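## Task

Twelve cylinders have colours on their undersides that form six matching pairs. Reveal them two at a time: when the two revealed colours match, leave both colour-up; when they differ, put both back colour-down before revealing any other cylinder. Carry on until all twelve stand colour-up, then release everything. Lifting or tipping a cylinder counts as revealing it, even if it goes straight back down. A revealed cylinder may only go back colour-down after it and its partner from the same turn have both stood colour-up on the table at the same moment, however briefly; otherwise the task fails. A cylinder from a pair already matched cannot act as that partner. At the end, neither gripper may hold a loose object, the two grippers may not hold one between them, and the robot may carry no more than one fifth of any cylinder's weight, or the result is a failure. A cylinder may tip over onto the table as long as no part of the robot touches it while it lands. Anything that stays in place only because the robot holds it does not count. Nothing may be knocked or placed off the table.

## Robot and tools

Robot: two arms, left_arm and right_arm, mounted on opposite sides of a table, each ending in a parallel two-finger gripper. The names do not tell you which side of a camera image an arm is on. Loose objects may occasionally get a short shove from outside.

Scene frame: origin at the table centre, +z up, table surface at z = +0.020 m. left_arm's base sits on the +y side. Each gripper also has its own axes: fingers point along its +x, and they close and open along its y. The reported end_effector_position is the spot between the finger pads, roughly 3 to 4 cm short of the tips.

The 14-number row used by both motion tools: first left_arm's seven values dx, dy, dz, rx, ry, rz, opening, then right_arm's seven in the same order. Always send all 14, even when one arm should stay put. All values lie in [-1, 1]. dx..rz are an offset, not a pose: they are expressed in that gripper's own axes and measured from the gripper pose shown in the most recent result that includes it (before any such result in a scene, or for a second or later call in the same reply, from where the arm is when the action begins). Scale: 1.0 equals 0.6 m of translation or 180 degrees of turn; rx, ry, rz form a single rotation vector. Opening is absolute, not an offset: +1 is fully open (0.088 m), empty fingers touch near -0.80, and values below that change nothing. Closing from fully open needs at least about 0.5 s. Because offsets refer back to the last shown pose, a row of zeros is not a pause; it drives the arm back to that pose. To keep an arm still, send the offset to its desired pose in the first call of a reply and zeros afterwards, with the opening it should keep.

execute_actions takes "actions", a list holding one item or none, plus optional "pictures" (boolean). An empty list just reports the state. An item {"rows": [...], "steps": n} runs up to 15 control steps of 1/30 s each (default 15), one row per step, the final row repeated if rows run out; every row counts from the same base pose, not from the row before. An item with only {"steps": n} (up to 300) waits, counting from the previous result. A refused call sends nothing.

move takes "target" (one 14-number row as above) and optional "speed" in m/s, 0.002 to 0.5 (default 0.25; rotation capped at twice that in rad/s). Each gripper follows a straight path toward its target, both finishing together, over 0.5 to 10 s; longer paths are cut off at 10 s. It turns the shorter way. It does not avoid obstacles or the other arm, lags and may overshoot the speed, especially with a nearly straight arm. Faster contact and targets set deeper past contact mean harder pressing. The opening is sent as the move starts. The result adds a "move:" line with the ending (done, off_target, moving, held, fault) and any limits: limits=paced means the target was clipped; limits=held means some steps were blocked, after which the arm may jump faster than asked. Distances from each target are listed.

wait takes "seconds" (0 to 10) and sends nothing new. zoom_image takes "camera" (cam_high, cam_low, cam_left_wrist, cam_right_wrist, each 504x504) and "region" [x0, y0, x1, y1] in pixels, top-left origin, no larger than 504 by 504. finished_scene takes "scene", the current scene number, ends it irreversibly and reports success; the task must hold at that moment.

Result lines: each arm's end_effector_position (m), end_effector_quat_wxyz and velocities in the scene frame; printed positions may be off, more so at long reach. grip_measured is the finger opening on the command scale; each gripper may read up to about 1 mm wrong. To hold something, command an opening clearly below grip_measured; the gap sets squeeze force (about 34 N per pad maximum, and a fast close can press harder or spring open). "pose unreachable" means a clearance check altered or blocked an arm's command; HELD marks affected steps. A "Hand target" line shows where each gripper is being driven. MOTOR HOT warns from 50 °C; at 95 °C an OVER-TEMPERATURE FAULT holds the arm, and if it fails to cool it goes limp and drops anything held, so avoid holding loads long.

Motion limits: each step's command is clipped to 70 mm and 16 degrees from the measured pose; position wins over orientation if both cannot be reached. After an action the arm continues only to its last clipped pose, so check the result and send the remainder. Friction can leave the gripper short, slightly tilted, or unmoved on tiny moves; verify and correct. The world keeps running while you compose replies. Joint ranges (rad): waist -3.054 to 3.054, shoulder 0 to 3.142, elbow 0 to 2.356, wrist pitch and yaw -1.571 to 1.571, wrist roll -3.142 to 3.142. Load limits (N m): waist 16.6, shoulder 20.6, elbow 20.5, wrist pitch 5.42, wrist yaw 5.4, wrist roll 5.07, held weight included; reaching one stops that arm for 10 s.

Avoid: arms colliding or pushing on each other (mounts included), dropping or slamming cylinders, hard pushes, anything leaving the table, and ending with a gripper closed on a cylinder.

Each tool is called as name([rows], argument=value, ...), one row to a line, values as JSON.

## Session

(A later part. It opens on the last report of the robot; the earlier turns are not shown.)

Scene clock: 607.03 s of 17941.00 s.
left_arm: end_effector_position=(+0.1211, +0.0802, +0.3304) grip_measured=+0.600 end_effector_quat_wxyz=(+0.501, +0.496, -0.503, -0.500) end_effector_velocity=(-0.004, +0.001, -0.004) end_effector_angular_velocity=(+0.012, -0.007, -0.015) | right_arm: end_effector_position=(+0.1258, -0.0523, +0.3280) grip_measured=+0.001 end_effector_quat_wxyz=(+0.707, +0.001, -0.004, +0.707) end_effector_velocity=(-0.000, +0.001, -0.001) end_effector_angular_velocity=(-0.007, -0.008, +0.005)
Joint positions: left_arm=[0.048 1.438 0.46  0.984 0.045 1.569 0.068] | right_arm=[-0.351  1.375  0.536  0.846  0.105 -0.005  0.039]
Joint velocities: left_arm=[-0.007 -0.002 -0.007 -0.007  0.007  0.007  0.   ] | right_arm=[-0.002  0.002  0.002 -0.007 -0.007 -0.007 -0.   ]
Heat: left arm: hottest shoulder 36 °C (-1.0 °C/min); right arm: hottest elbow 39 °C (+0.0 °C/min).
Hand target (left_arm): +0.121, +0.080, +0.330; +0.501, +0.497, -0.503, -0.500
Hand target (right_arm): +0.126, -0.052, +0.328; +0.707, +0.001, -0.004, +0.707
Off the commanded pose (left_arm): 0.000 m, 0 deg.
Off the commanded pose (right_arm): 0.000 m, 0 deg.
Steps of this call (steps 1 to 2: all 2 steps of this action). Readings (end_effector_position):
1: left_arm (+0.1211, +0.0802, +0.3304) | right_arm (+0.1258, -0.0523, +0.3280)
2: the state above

move(target=[0.137,0.005,-0.001,0,0,-0.001,0.6,0,0,0.001,0,0,0,-0.4], speed=0.14)

execute_actions([
  {"rows":[[0,0,0,0,0,0,-0.4,0,0,0,0,0,0,-0.4]],"steps":7},
], pictures=false)

execute_actions([
  {"rows":[[0,0,0,0,0,0,-0.4,0,0,0,0,0,0,0.5],[0,0,0,0,0,0,-0.4,0,0,0,0,0,0,0.5],[0,0,0,0,0,0,-0.4,0,0,0,0,0,0,0.5],[-0.01,0,0,0,0,0,-0.4,-0.01,0,0,0,0,0,0.5],[-0.02,0,0,0,0,0,-0.4,-0.02,0,0,0,0,0,0.5],[-0.03,0,0,0,0,0,-0.4,-0.03,0,0,0,0,0,0.5],[-0.04,0,0,0,0,0,-0.4,-0.04,0,0,0,0,0,0.5],[-0.05,0,0,0,0,0,-0.4,-0.05,0,0,0,0,0,0.5]],"steps":8},
], pictures=false)

move(target=[-0.175,-0.296,-0.062,0,0,-0.498,-0.4,-0.05,0,0,0,-0.002,0,0.5], speed=0.4)

move(target=[0.125,0,0,0,0,0,-0.4,0,0,0.002,0,0,0,0.5], speed=0.09)

execute_actions([
  {"rows":[[0,0,0,0,0,0,0.38,0,0,0,0,0,0,0.5]],"steps":10},
])

Scene clock: 617.87 s of 17941.00 s.
left_arm: end_effector_position=(+0.1223, +0.0011, +0.3319) grip_measured=+0.600 end_effector_quat_wxyz=(+0.499, +0.498, -0.501, -0.502) end_effector_velocity=(-0.005, -0.001, -0.007) end_effector_angular_velocity=(+0.027, +0.008, -0.015) | right_arm: end_effector_position=(+0.1258, -0.0523, +0.3269) grip_measured=+0.000 end_effector_quat_wxyz=(+0.707, -0.001, -0.002, +0.707) end_effector_velocity=(+0.002, +0.000, +0.000) end_effector_angular_velocity=(-0.002, -0.008, -0.010)
Joint positions: left_arm=[0.042 1.726 0.768 0.958 0.039 1.569 0.068] | right_arm=[-0.351  1.376  0.536  0.842  0.105 -0.005  0.039]
Joint velocities: left_arm=[-0.007  0.007  0.002 -0.022  0.007 -0.007 -0.   ] | right_arm=[-0.002 -0.002  0.002 -0.007  0.007 -0.007 -0.   ]
Heat: left arm: hottest shoulder 35 °C (-1.0 °C/min); right arm: hottest elbow 39 °C (-1.0 °C/min).
Hand target (left_arm): +0.121, -0.002, +0.333; +0.500, +0.497, -0.502, -0.501
Hand target (right_arm): +0.126, -0.052, +0.329; +0.707, +0.001, -0.004, +0.707
Off the commanded pose (left_arm): 0.004 m, 0 deg.
Off the commanded pose (right_arm): 0.002 m, 0 deg.
move: done

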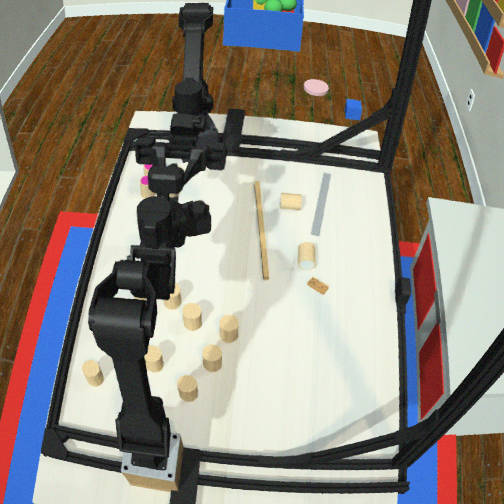

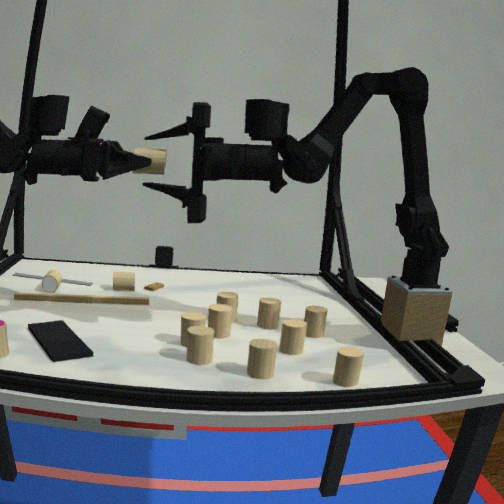

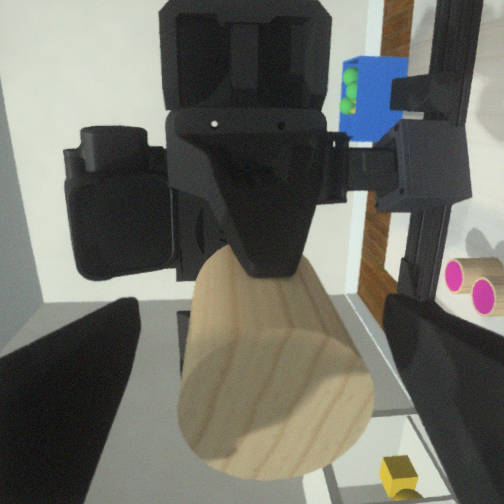

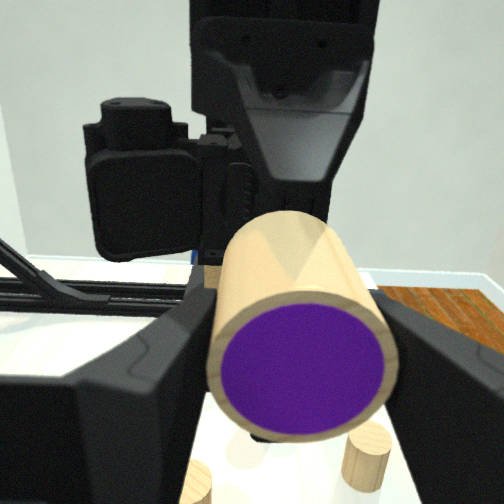

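Scene clock: 618.10 s of 17941.00 s.
left_arm: end_effector_position=(+0.1223, +0.0011, +0.3318) grip_measured=+0.022 end_effector_quat_wxyz=(+0.499, +0.498, -0.501, -0.502) end_effector_velocity=(-0.000, +0.001, +0.001) end_effector_angular_velocity=(+0.002, +0.007, +0.005) | right_arm: end_effector_position=(+0.1258, -0.0523, +0.3269) grip_measured=+0.000 end_effector_quat_wxyz=(+0.707, -0.001, -0.002, +0.707) end_effector_velocity=(-0.000, -0.001, -0.002) end_effector_angular_velocity=(-0.007, -0.008, +0.005)
Joint positions: left_arm=[0.042 1.726 0.768 0.957 0.039 1.569 0.04 ] | right_arm=[-0.351  1.376  0.536  0.842  0.105 -0.005  0.039]
Joint velocities: left_arm=[-0.002 -0.007 -0.002 -0.007 -0.007 -0.007 -0.   ] | right_arm=[-0.002 -0.002 -0.002 -0.007 -0.007 -0.007 -0.   ]
Heat: left arm: hottest shoulder 35 °C (-1.0 °C/min); right arm: hottest elbow 39 °C (-1.0 °C/min).
Hand target (left_arm): +0.122, +0.001, +0.332; +0.499, +0.498, -0.501, -0.502
Hand target (right_arm): +0.126, -0.052, +0.327; +0.707, -0.001, -0.002, +0.707
Off the commanded pose (left_arm): 0.000 m, 0 deg.
Off the commanded pose (right_arm): 0.000 m, 0 deg.
Steps of this call (steps 1 to 7: all 7 steps of this action). Readings (end_effector_position):
1: left_arm (+0.1223, +0.0011, +0.3319) | right_arm (+0.1258, -0.0523, +0.3269)
2: left_arm (+0.1223, +0.0011, +0.3319) | right_arm (+0.1258, -0.0523, +0.3269)
4: left_arm (+0.1223, +0.0011, +0.3319) | right_arm (+0.1258, -0.0523, +0.3269)
7: the state above

Scene clock: 618.37 s of 17941.00 s.
left_arm: end_effector_position=(+0.1219, +0.0141, +0.3262) grip_measured=+0.022 end_effector_quat_wxyz=(+0.495, +0.502, -0.497, -0.506) end_effector_velocity=(-0.005, +0.143, -0.029) end_effector_angular_velocity=(+0.076, +0.010, +0.005) | right_arm: end_effector_position=(+0.1259, -0.0645, +0.3256) grip_measured=+0.476 end_effector_quat_wxyz=(+0.706, -0.002, -0.001, +0.708) end_effector_velocity=(-0.002, -0.138, -0.008) end_effector_angular_velocity=(-0.012, -0.053, +0.015)
Joint positions: left_arm=[0.042 1.688 0.712 0.961 0.039 1.569 0.04 ] | right_arm=[-0.347  1.321  0.495  0.825  0.109 -0.005  0.062]
Joint velocities: left_arm=[-0.002 -0.452 -0.593  0.066 -0.007 -0.007 -0.   ] | right_arm=[ 0.066 -0.628 -0.457 -0.183  0.051 -0.051  0.023]
Heat: left arm: hottest shoulder 35 °C (-1.0 °C/min); right arm: hottest elbow 39 °C (-1.0 °C/min).
Hand target (left_arm): +0.122, +0.029, +0.331; +0.499, +0.498, -0.501, -0.502
Hand target (right_arm): +0.126, -0.079, +0.326; +0.707, -0.000, -0.003, +0.708
Off the commanded pose (left_arm): 0.018 m, 1 deg.
Off the commanded pose (right_arm): 0.018 m, 0 deg.
Steps of this call (steps 1 to 8: all 8 steps of this action). Readings (end_effector_position):
1: left_arm (+0.1223, +0.0011, +0.3318) | right_arm (+0.1258, -0.0523, +0.3269)
2: left_arm (+0.1223, +0.0011, +0.3318) | right_arm (+0.1258, -0.0523, +0.3269)
4: left_arm (+0.1223, +0.0014, +0.3311) | right_arm (+0.1258, -0.0524, +0.3270)
8: the state above

Scene clock: 621.23 s of 17941.00 s.
left_arm: end_effector_position=(+0.1576, +0.1357, +0.1500) grip_measured=+0.018 end_effector_quat_wxyz=(-0.002, +0.706, +0.001, -0.709) end_effector_velocity=(+0.003, -0.001, +0.005) end_effector_angular_velocity=(+0.005, -0.021, +0.005) | right_arm: end_effector_position=(+0.1258, -0.1040, +0.3280) grip_measured=+0.500 end_effector_quat_wxyz=(+0.706, +0.003, -0.005, +0.708) end_effector_velocity=(-0.002, -0.001, -0.000) end_effector_angular_velocity=(-0.002, -0.008, +0.019)
Joint positions: left_arm=[ 0.144  1.936  1.221 -0.861  0.003  1.708  0.04 ] | right_arm=[-0.324  1.119  0.376  0.754  0.129 -0.005  0.064]
Joint velocities: left_arm=[-0.002 -0.002  0.017 -0.022 -0.022 -0.007 -0.   ] | right_arm=[-0.002 -0.007 -0.002 -0.007 -0.022 -0.007  0.   ]
Heat: left arm: hottest shoulder 35 °C (-1.0 °C/min); right arm: hottest elbow 39 °C (-1.0 °C/min).
Hand target (left_arm): +0.159, +0.133, +0.150; -0.002, +0.707, +0.001, -0.707
Hand target (right_arm): +0.126, -0.107, +0.326; +0.706, +0.002, -0.005, +0.708
Off the commanded pose (left_arm): 0.003 m, 0 deg.
Off the commanded pose (right_arm): 0.003 m, 0 deg.
move: done

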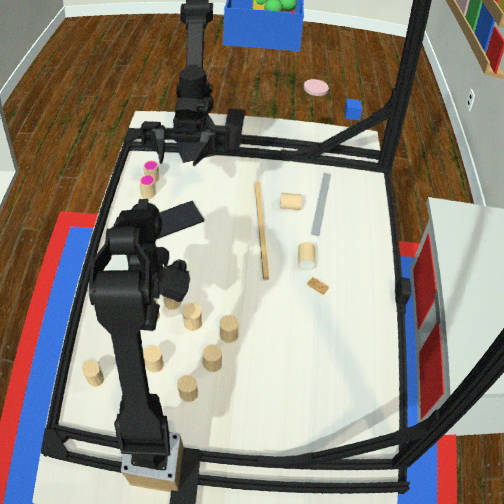

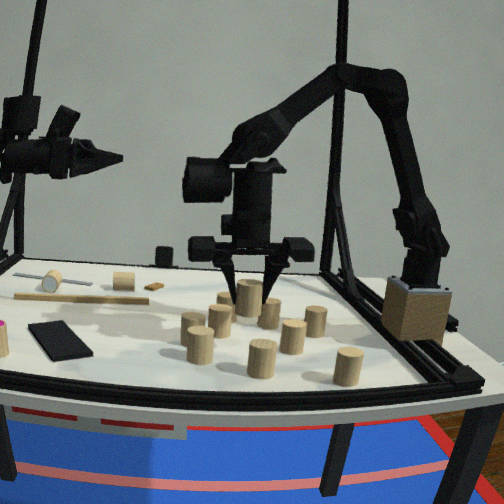

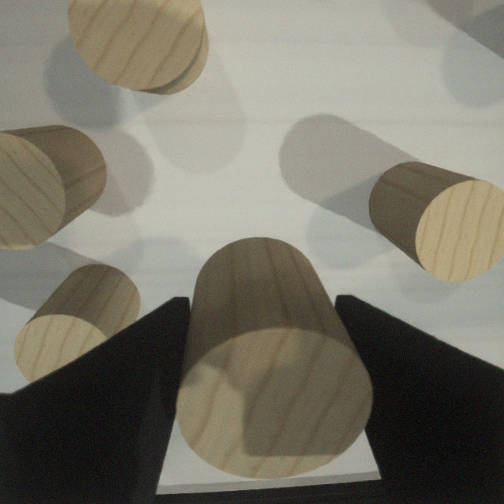

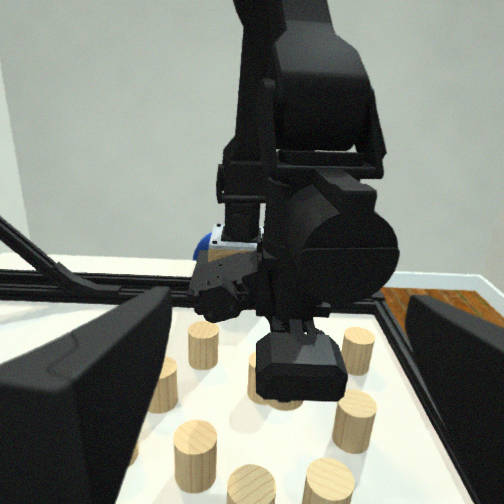

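Scene clock: 622.40 s of 17941.00 s.
left_arm: end_effector_position=(+0.1579, +0.1334, +0.0796) grip_measured=+0.017 end_effector_quat_wxyz=(+0.001, +0.706, -0.003, -0.708) end_effector_velocity=(+0.004, +0.003, +0.000) end_effector_angular_velocity=(+0.012, -0.035, +0.005) | right_arm: end_effector_position=(+0.1258, -0.1040, +0.3267) grip_measured=+0.500 end_effector_quat_wxyz=(+0.706, +0.000, -0.003, +0.708) end_effector_velocity=(+0.002, -0.001, -0.004) end_effector_angular_velocity=(-0.012, -0.009, -0.010)
Joint positions: left_arm=[ 0.144  2.089  1.117 -0.594  0.003  1.708  0.04 ] | right_arm=[-0.324  1.119  0.376  0.748  0.129 -0.005  0.064]
Joint velocities: left_arm=[-0.002 -0.002 -0.002 -0.007 -0.037 -0.007 -0.   ] | right_arm=[-0.002 -0.002 -0.007 -0.007  0.007 -0.007 -0.   ]
Heat: left arm: hottest shoulder 35 °C (-1.0 °C/min); right arm: hottest elbow 39 °C (-1.0 °C/min).
Hand target (left_arm): +0.157, +0.136, +0.075; -0.003, +0.706, +0.001, -0.709
Hand target (right_arm): +0.126, -0.104, +0.329; +0.706, +0.003, -0.005, +0.708
Off the commanded pose (left_arm): 0.005 m, 1 deg.
Off the commanded pose (right_arm): 0.003 m, 0 deg.
move: done

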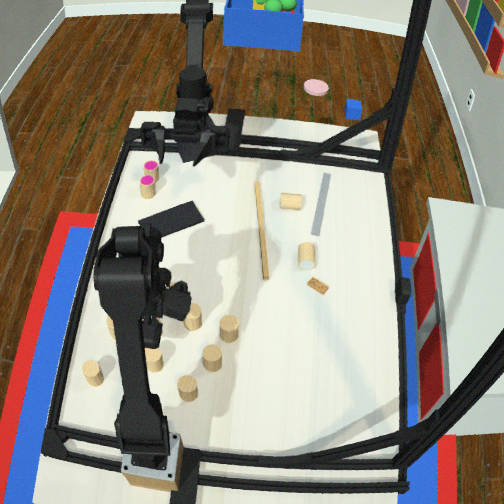

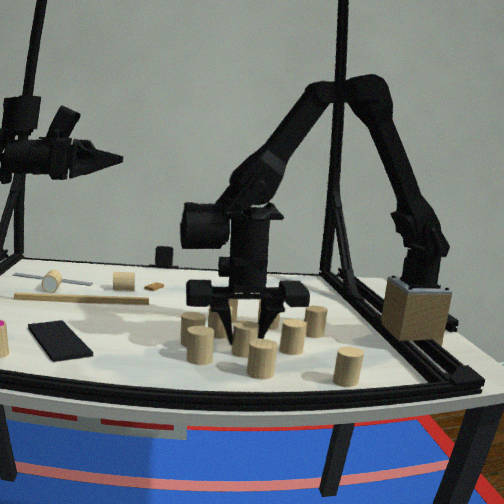

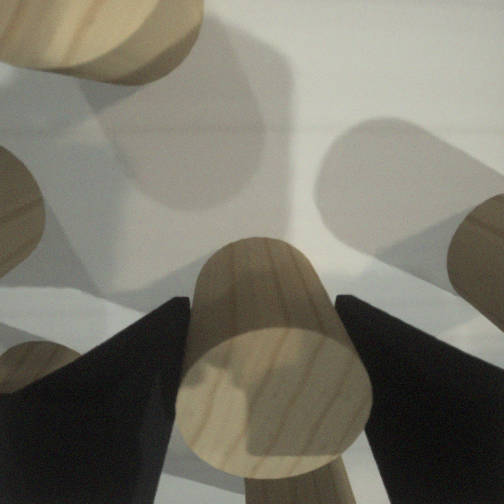

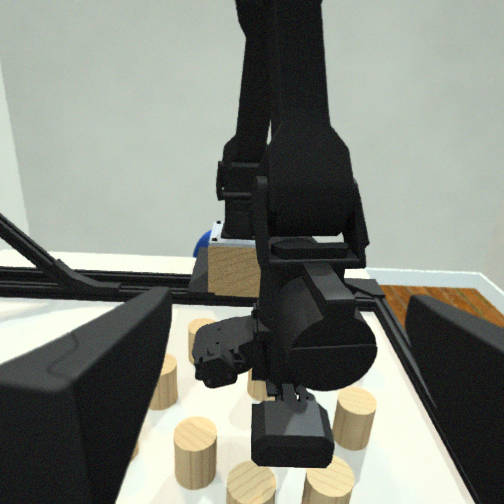

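Scene clock: 622.73 s of 17941.00 s.
left_arm: end_effector_position=(+0.1579, +0.1334, +0.0796) grip_measured=+0.355 end_effector_quat_wxyz=(+0.001, +0.706, -0.003, -0.708) end_effector_velocity=(+0.000, -0.001, +0.000) end_effector_angular_velocity=(-0.006, -0.008, +0.005) | right_arm: end_effector_position=(+0.1258, -0.1040, +0.3267) grip_measured=+0.500 end_effector_quat_wxyz=(+0.706, +0.000, -0.003, +0.708) end_effector_velocity=(-0.000, -0.001, -0.002) end_effector_angular_velocity=(-0.007, -0.023, +0.005)
Joint positions: left_arm=[ 0.144  2.089  1.117 -0.594  0.003  1.708  0.056] | right_arm=[-0.324  1.119  0.376  0.748  0.129 -0.005  0.064]
Joint velocities: left_arm=[-0.002 -0.002 -0.002  0.007 -0.007 -0.007  0.012] | right_arm=[-0.002 -0.002 -0.002 -0.007 -0.007 -0.022  0.   ]
Heat: left arm: hottest shoulder 35 °C (-1.0 °C/min); right arm: hottest elbow 39 °C (-1.0 °C/min).
Hand target (left_arm): +0.158, +0.133, +0.080; +0.001, +0.706, -0.003, -0.708
Hand target (right_arm): +0.126, -0.104, +0.327; +0.706, +0.000, -0.003, +0.708
Off the commanded pose (left_arm): 0.000 m, 0 deg.
Off the commanded pose (right_arm): 0.000 m, 0 deg.
Steps of this call (steps 1 to 10: all 10 steps of this action). Readings (end_effector_position):
1: left_arm (+0.1579, +0.1334, +0.0796) | right_arm (+0.1258, -0.1040, +0.3267)
2: left_arm (+0.1579, +0.1334, +0.0796) | right_arm (+0.1258, -0.1040, +0.3267)
4: left_arm (+0.1579, +0.1334, +0.0796) | right_arm (+0.1258, -0.1040, +0.3267)
8: left_arm (+0.1579, +0.1334, +0.0796) | right_arm (+0.1258, -0.1040, +0.3267)
10: the state above

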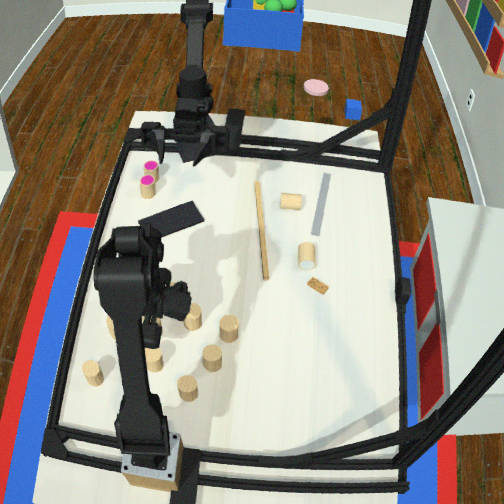

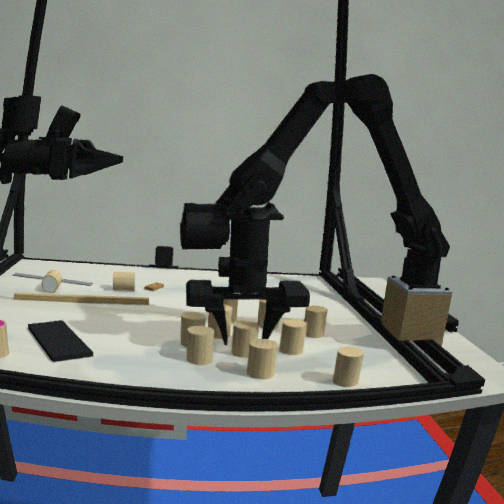

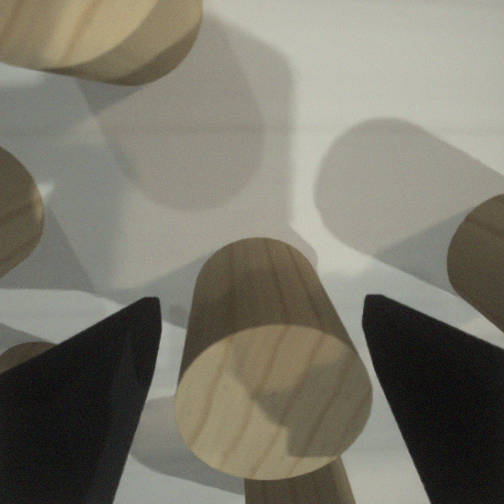

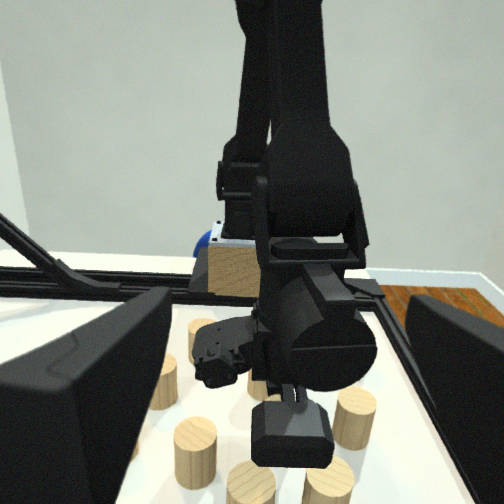

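execute_actions([
  {"rows":[[0,0,0,0,0,0,-0.4,0,0,0,0,0,0,0.5]],"steps":7},
], pictures=false)

execute_actions([
  {"rows":[[-0.015,0,0,0,0,0,-0.4,0,0,0,0,0,0,0.5],[-0.03,0,0,0,0,0,-0.4,0,0,0,0,0,0,0.5],[-0.045,0,0,0,0,0,-0.4,0,0,0,0,0,0,0.5],[-0.06,0,0,0,0,0,-0.4,0,0,0,0,0,0,0.5],[-0.075,0,0,0,0,0,-0.4,0,0,0,0,0,0,0.5],[-0.09,0,0,0,0,0,-0.4,0,0,0,0,0,0,0.5],[-0.105,0,0,0,0,0,-0.4,0,0,0,0,0,0,0.5],[-0.12,0,0,0,0,0,-0.4,0,0,0,0,0,0,0.5]],"steps":10},
], pictures=false)

move(target=[-0.3,0.18,0.06,0,0,0.5,-0.4,0,0,0.001,0,-0.002,0,0.5], speed=0.4)

execute_actions([
  {"rows":[[0,0,0,0,0,0,-0.4,0,0,0,0,0,0,0.5]],"steps":2},
], pictures=false)

Scene clock: 637.73 s of 17941.00 s.
left_arm: end_effector_position=(+0.1580, +0.1334, +0.0796) grip_measured=+0.016 end_effector_quat_wxyz=(+0.001, +0.706, -0.003, -0.708) end_effector_velocity=(+0.002, +0.002, +0.000) end_effector_angular_velocity=(+0.010, -0.021, +0.005) | right_arm: end_effector_position=(+0.1258, -0.1040, +0.3265) grip_measured=+0.500 end_effector_quat_wxyz=(+0.706, +0.000, -0.003, +0.708) end_effector_velocity=(-0.000, -0.001, +0.001) end_effector_angular_velocity=(+0.007, -0.006, +0.005)
Joint positions: left_arm=[ 0.144  2.089  1.117 -0.594  0.003  1.708  0.04 ] | right_arm=[-0.324  1.119  0.375  0.748  0.129 -0.005  0.064]
Joint velocities: left_arm=[-0.002 -0.002 -0.002 -0.007 -0.022 -0.007 -0.   ] | right_arm=[-0.002 -0.002 -0.002  0.007 -0.007 -0.007 -0.   ]
Heat: left arm: hottest shoulder 37 °C (+2.0 °C/min); right arm: hottest elbow 40 °C (+1.0 °C/min).
Hand target (left_arm): +0.158, +0.133, +0.080; +0.001, +0.706, -0.003, -0.708
Hand target (right_arm): +0.126, -0.104, +0.327; +0.706, +0.000, -0.003, +0.708
Off the commanded pose (left_arm): 0.000 m, 0 deg.
Off the commanded pose (right_arm): 0.000 m, 0 deg.
Steps of this call (steps 1 to 90: nothing new was sent; then 11.77 s passed at rest; steps 91 to 97: all 7 steps of this action). Readings (end_effector_position):
91: left_arm (+0.1579, +0.1334, +0.0796) | right_arm (+0.1258, -0.1040, +0.3265)
92: left_arm (+0.1579, +0.1334, +0.0796) | right_arm (+0.1258, -0.1040, +0.3265)
94: left_arm (+0.1580, +0.1334, +0.0796) | right_arm (+0.1258, -0.1040, +0.3265)
97: the state above

Scene clock: 638.07 s of 17941.00 s.
left_arm: end_effector_position=(+0.1574, +0.1376, +0.1333) grip_measured=+0.015 end_effector_quat_wxyz=(-0.004, +0.705, +0.003, -0.709) end_effector_velocity=(+0.012, -0.069, +0.213) end_effector_angular_velocity=(-0.333, -0.068, +0.005) | right_arm: end_effector_position=(+0.1258, -0.1040, +0.3265) grip_measured=+0.500 end_effector_quat_wxyz=(+0.706, +0.000, -0.003, +0.708) end_effector_velocity=(+0.004, -0.000, -0.002) end_effector_angular_velocity=(-0.007, -0.023, -0.015)
Joint positions: left_arm=[ 0.144  1.963  1.184 -0.802  0.003  1.708  0.04 ] | right_arm=[-0.324  1.119  0.375  0.748  0.129 -0.005  0.064]
Joint velocities: left_arm=[-0.002 -0.432  0.354 -0.447 -0.022 -0.007 -0.   ] | right_arm=[-0.007 -0.002 -0.002 -0.007  0.007 -0.022 -0.   ]
Heat: left arm: hottest shoulder 37 °C (+2.0 °C/min); right arm: hottest elbow 40 °C (+1.0 °C/min).
Hand target (left_arm): +0.158, +0.134, +0.151; +0.002, +0.706, -0.003, -0.708
Hand target (right_arm): +0.126, -0.104, +0.327; +0.706, +0.000, -0.003, +0.708
Off the commanded pose (left_arm): 0.019 m, 1 deg.
Off the commanded pose (right_arm): 0.000 m, 0 deg.
Steps of this call (steps 1 to 10: all 10 steps of this action). Readings (end_effector_position):
1: left_arm (+0.1579, +0.1340, +0.0797) | right_arm (+0.1258, -0.1040, +0.3265)
2: left_arm (+0.1577, +0.1356, +0.0812) | right_arm (+0.1258, -0.1040, +0.3265)
4: left_arm (+0.1569, +0.1414, +0.0879) | right_arm (+0.1258, -0.1040, +0.3265)
8: left_arm (+0.1569, +0.1415, +0.1172) | right_arm (+0.1258, -0.1040, +0.3265)
10: the state above

Scene clock: 641.00 s of 17941.00 s.
left_arm: end_effector_position=(+0.1223, +0.0273, +0.3301) grip_measured=+0.013 end_effector_quat_wxyz=(+0.499, +0.498, -0.501, -0.502) end_effector_velocity=(-0.004, +0.000, -0.000) end_effector_angular_velocity=(-0.002, +0.007, -0.015) | right_arm: end_effector_position=(+0.1258, -0.1040, +0.3283) grip_measured=+0.500 end_effector_quat_wxyz=(+0.706, +0.004, -0.006, +0.708) end_effector_velocity=(-0.002, -0.000, +0.000) end_effector_angular_velocity=(-0.002, -0.008, +0.010)
Joint positions: left_arm=[0.045 1.64  0.66  0.98  0.042 1.568 0.04 ] | right_arm=[-0.324  1.119  0.375  0.756  0.129 -0.005  0.064]
Joint velocities: left_arm=[-0.007  0.002 -0.002  0.007  0.007 -0.007  0.   ] | right_arm=[ 0.002 -0.002  0.002 -0.007 -0.007 -0.007 -0.   ]
Heat: left arm: hottest shoulder 37 °C (+2.0 °C/min); right arm: hottest elbow 40 °C (+1.0 °C/min).
Hand target (left_arm): +0.121, +0.028, +0.327; +0.499, +0.498, -0.499, -0.504
Hand target (right_arm): +0.126, -0.104, +0.327; +0.706, +0.002, -0.005, +0.708
Off the commanded pose (left_arm): 0.004 m, 0 deg.
Off the commanded pose (right_arm): 0.001 m, 0 deg.
move: done

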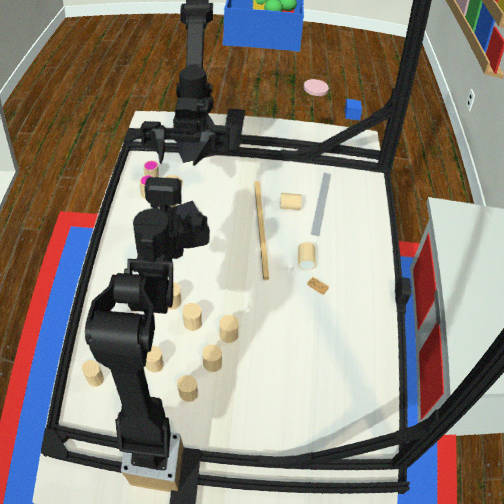

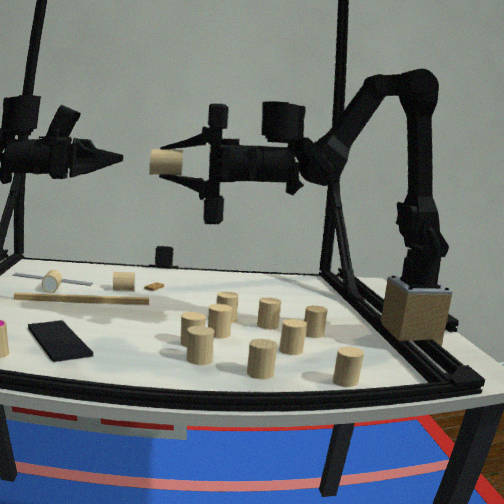

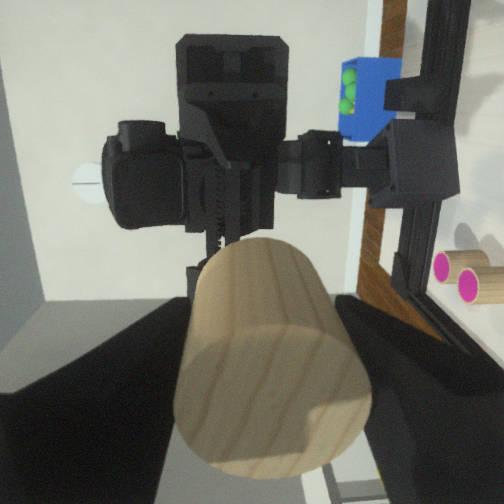

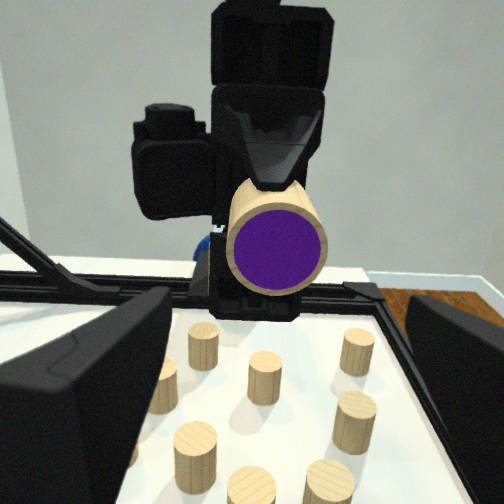

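Scene clock: 641.07 s of 17941.00 s.
left_arm: end_effector_position=(+0.1223, +0.0273, +0.3300) grip_measured=+0.013 end_effector_quat_wxyz=(+0.499, +0.498, -0.501, -0.502) end_effector_velocity=(-0.000, +0.001, +0.002) end_effector_angular_velocity=(-0.007, +0.022, +0.005) | right_arm: end_effector_position=(+0.1258, -0.1040, +0.3283) grip_measured=+0.500 end_effector_quat_wxyz=(+0.706, +0.004, -0.006, +0.708) end_effector_velocity=(-0.001, +0.000, -0.000) end_effector_angular_velocity=(+0.002, +0.007, +0.015)
Joint positions: left_arm=[0.045 1.641 0.66  0.98  0.042 1.568 0.04 ] | right_arm=[-0.324  1.119  0.375  0.756  0.129 -0.005  0.064]
Joint velocities: left_arm=[-0.002 -0.002 -0.002  0.007 -0.007 -0.022 -0.   ] | right_arm=[-0.007  0.002 -0.002  0.007 -0.022  0.007 -0.   ]
Heat: left arm: hottest shoulder 37 °C (+2.0 °C/min); right arm: hottest elbow 40 °C (+1.0 °C/min).
Hand target (left_arm): +0.122, +0.027, +0.330; +0.499, +0.498, -0.501, -0.502
Hand target (right_arm): +0.126, -0.104, +0.328; +0.706, +0.004, -0.006, +0.708
Off the commanded pose (left_arm): 0.000 m, 0 deg.
Off the commanded pose (right_arm): 0.000 m, 0 deg.
Steps of this call (steps 1 to 2: all 2 steps of this action). Readings (end_effector_position):
1: left_arm (+0.1223, +0.0273, +0.3300) | right_arm (+0.1258, -0.1040, +0.3283)
2: the state above

move(target=[0,0.001,0,0,0,0,-0.4,0.139,0,-0.004,0,0.003,0,0.5], speed=0.14)

execute_actions([
  {"rows":[[0,0,0,0,0,0,-0.4,0,0,0,0,0,0,-0.4]],"steps":7},
], pictures=false)

execute_actions([
  {"rows":[[0,0,0,0,0,0,0.5,0,0,0,0,0,0,-0.4],[0,0,0,0,0,0,0.5,0,0,0,0,0,0,-0.4],[0,0,0,0,0,0,0.5,0,0,0,0,0,0,-0.4],[-0.01,0,0,0,0,0,0.5,-0.01,0,0,0,0,0,-0.4],[-0.02,0,0,0,0,0,0.5,-0.02,0,0,0,0,0,-0.4],[-0.03,0,0,0,0,0,0.5,-0.03,0,0,0,0,0,-0.4],[-0.04,0,0,0,0,0,0.5,-0.04,0,0,0,0,0,-0.4],[-0.05,0,0,0,0,0,0.5,-0.05,0,0,0,0,0,-0.4]],"steps":8},
], pictures=false)

move(target=[-0.012,-0.31,-0.118,0,0,-0.498,0.5,-0.432,0.155,-0.335,0,0.5,0,-0.4], speed=0.4)

Scene clock: 651.27 s of 17941.00 s.
left_arm: end_effector_position=(+0.1223, +0.0273, +0.3290) grip_measured=+0.010 end_effector_quat_wxyz=(+0.498, +0.499, -0.500, -0.503) end_effector_velocity=(+0.000, +0.001, -0.002) end_effector_angular_velocity=(+0.007, +0.022, +0.015) | right_arm: end_effector_position=(+0.1257, -0.0241, +0.3258) grip_measured=+0.500 end_effector_quat_wxyz=(+0.706, -0.001, -0.002, +0.708) end_effector_velocity=(-0.000, +0.001, -0.000) end_effector_angular_velocity=(+0.002, +0.008, +0.005)
Joint positions: left_arm=[0.045 1.641 0.66  0.977 0.042 1.568 0.039] | right_arm=[-0.363  1.496  0.632  0.864  0.092 -0.005  0.064]
Joint velocities: left_arm=[-0.007 -0.002 -0.002 -0.007 -0.022 -0.022 -0.   ] | right_arm=[-0.002  0.007  0.002  0.007 -0.007  0.007 -0.   ]
Heat: left arm: hottest shoulder 37 °C (+2.0 °C/min); right arm: hottest elbow 40 °C (+1.0 °C/min).
Hand target (left_arm): +0.122, +0.027, +0.331; +0.499, +0.498, -0.501, -0.502
Hand target (right_arm): +0.126, -0.021, +0.327; +0.706, +0.000, -0.002, +0.708
Off the commanded pose (left_arm): 0.002 m, 0 deg.
Off the commanded pose (right_arm): 0.004 m, 0 deg.
move: done

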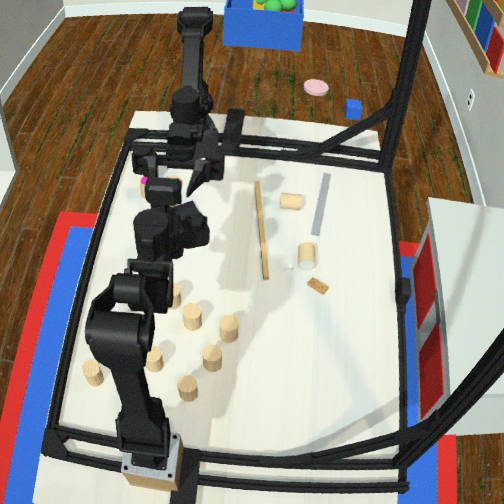

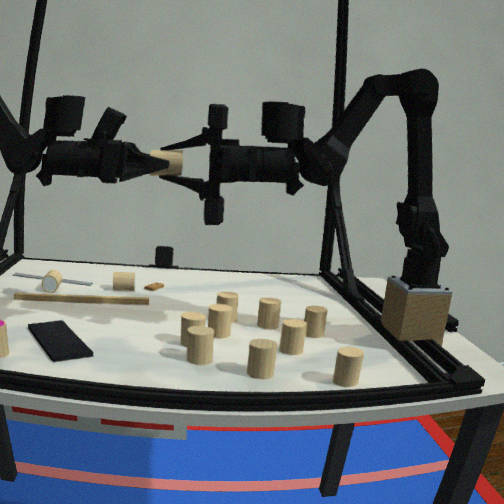

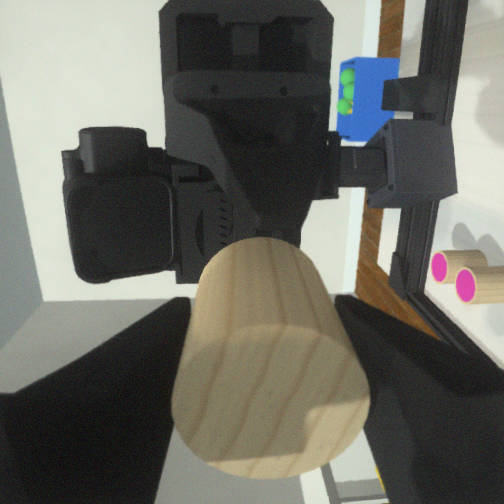

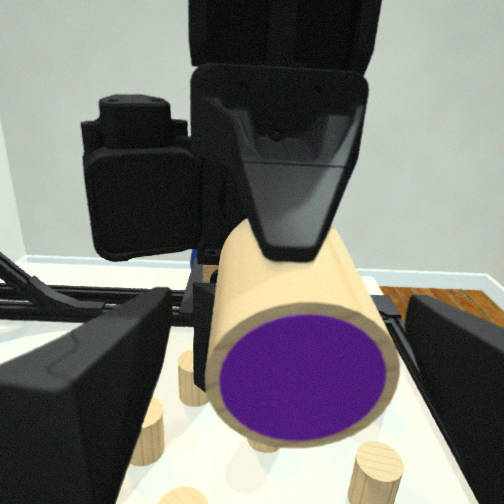

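Scene clock: 651.50 s of 17941.00 s.
left_arm: end_effector_position=(+0.1223, +0.0273, +0.3290) grip_measured=+0.010 end_effector_quat_wxyz=(+0.498, +0.499, -0.500, -0.503) end_effector_velocity=(-0.004, +0.001, -0.005) end_effector_angular_velocity=(+0.022, +0.008, -0.015) | right_arm: end_effector_position=(+0.1256, -0.0241, +0.3257) grip_measured=+0.001 end_effector_quat_wxyz=(+0.706, -0.001, -0.002, +0.708) end_effector_velocity=(+0.000, -0.001, -0.004) end_effector_angular_velocity=(-0.012, -0.023, +0.005)
Joint positions: left_arm=[0.045 1.641 0.66  0.977 0.042 1.568 0.039] | right_arm=[-0.363  1.497  0.632  0.864  0.091 -0.005  0.039]
Joint velocities: left_arm=[-0.007 -0.002 -0.002 -0.022  0.007 -0.007 -0.   ] | right_arm=[-0.002 -0.002 -0.007 -0.007 -0.007 -0.022 -0.   ]
Heat: left arm: hottest shoulder 36 °C (+1.0 °C/min); right arm: hottest elbow 40 °C (+1.0 °C/min).
Hand target (left_arm): +0.122, +0.027, +0.329; +0.498, +0.499, -0.500, -0.503
Hand target (right_arm): +0.126, -0.024, +0.326; +0.706, -0.001, -0.002, +0.708
Off the commanded pose (left_arm): 0.000 m, 0 deg.
Off the commanded pose (right_arm): 0.000 m, 0 deg.
Steps of this call (steps 1 to 7: all 7 steps of this action). Readings (end_effector_position):
1: left_arm (+0.1223, +0.0273, +0.3290) | right_arm (+0.1257, -0.0241, +0.3257)
2: left_arm (+0.1223, +0.0273, +0.3290) | right_arm (+0.1258, -0.0241, +0.3257)
4: left_arm (+0.1223, +0.0273, +0.3290) | right_arm (+0.1257, -0.0241, +0.3257)
7: the state above

Scene clock: 651.77 s of 17941.00 s.
left_arm: end_effector_position=(+0.1219, +0.0404, +0.3267) grip_measured=+0.469 end_effector_quat_wxyz=(+0.497, +0.501, -0.498, -0.505) end_effector_velocity=(-0.003, +0.144, -0.018) end_effector_angular_velocity=(+0.056, -0.006, +0.019) | right_arm: end_effector_position=(+0.1259, -0.0362, +0.3213) grip_measured=+0.001 end_effector_quat_wxyz=(+0.706, -0.006, +0.002, +0.708) end_effector_velocity=(+0.000, -0.144, -0.023) end_effector_angular_velocity=(-0.051, -0.013, +0.010)
Joint positions: left_arm=[0.045 1.596 0.608 0.977 0.042 1.568 0.062] | right_arm=[-0.36   1.452  0.585  0.856  0.094 -0.005  0.039]
Joint velocities: left_arm=[-0.002 -0.515 -0.564 -0.007 -0.022  0.007  0.014] | right_arm=[ 0.046 -0.564 -0.535 -0.081  0.037 -0.007 -0.   ]
Heat: left arm: hottest shoulder 37 °C (+2.0 °C/min); right arm: hottest elbow 40 °C (+1.0 °C/min).
Hand target (left_arm): +0.122, +0.055, +0.328; +0.498, +0.499, -0.500, -0.503
Hand target (right_arm): +0.126, -0.051, +0.325; +0.706, -0.001, -0.002, +0.708
Off the commanded pose (left_arm): 0.017 m, 0 deg.
Off the commanded pose (right_arm): 0.018 m, 1 deg.
Steps of this call (steps 1 to 8: all 8 steps of this action). Readings (end_effector_position):
1: left_arm (+0.1223, +0.0273, +0.3290) | right_arm (+0.1256, -0.0241, +0.3257)
2: left_arm (+0.1223, +0.0273, +0.3290) | right_arm (+0.1256, -0.0241, +0.3257)
4: left_arm (+0.1223, +0.0277, +0.3287) | right_arm (+0.1256, -0.0242, +0.3255)
8: the state above

Scene clock: 654.80 s of 17941.00 s.
left_arm: end_effector_position=(+0.1909, +0.0632, +0.1410) grip_measured=+0.500 end_effector_quat_wxyz=(-0.001, +0.706, -0.000, -0.708) end_effector_velocity=(-0.000, +0.002, -0.002) end_effector_angular_velocity=(+0.013, -0.005, +0.020) | right_arm: end_effector_position=(+0.0336, -0.3080, +0.1244) grip_measured=+0.000 end_effector_quat_wxyz=(+0.500, -0.498, +0.504, +0.498) end_effector_velocity=(+0.001, -0.002, -0.001) end_effector_angular_velocity=(-0.014, -0.002, +0.020)
Joint positions: left_arm=[ 0.2    2.214  1.614 -0.972  0.004  1.764  0.063] | right_arm=[ 0.246  1.352  0.594 -0.813 -0.006  0.712  0.039]
Joint velocities: left_arm=[-0.002  0.007  0.002 -0.007 -0.007 -0.022 -0.   ] | right_arm=[-0.002  0.002 -0.002 -0.007 -0.007 -0.022 -0.   ]
Heat: left arm: hottest shoulder 37 °C (+2.0 °C/min); right arm: hottest elbow 40 °C (+1.0 °C/min).
Hand target (left_arm): +0.193, +0.062, +0.140; -0.001, +0.707, +0.000, -0.707
Hand target (right_arm): +0.033, -0.310, +0.123; +0.498, -0.501, +0.506, +0.495
Off the commanded pose (left_arm): 0.002 m, 0 deg.
Off the commanded pose (right_arm): 0.003 m, 1 deg.
move: done

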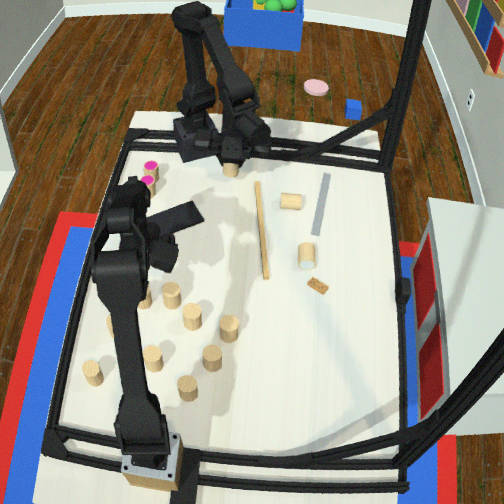

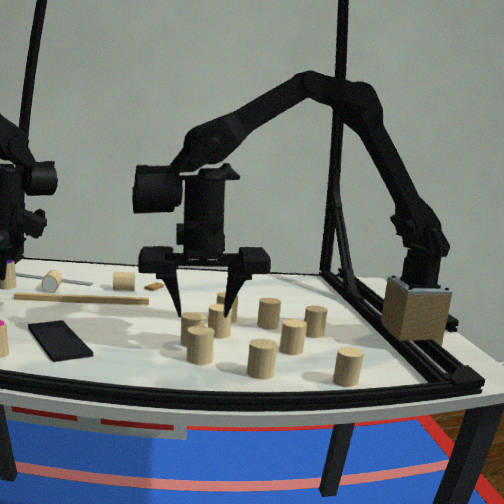

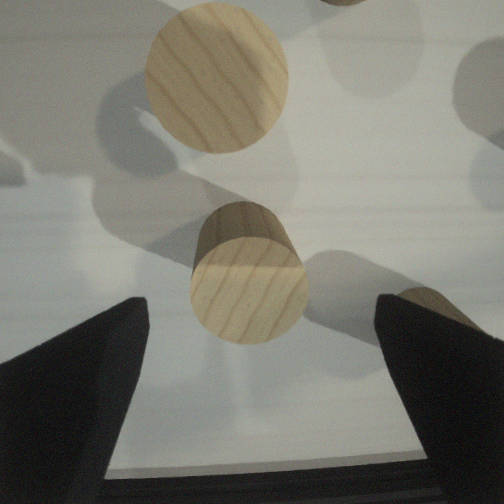

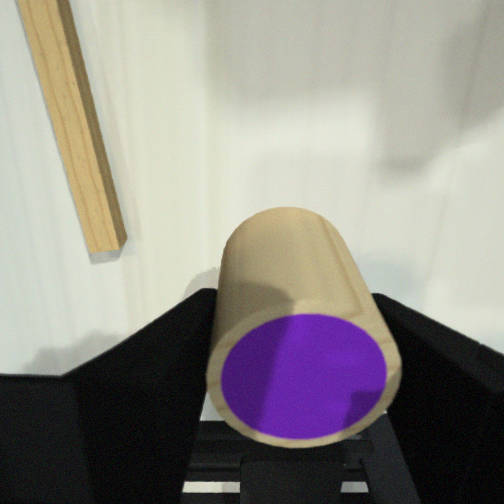

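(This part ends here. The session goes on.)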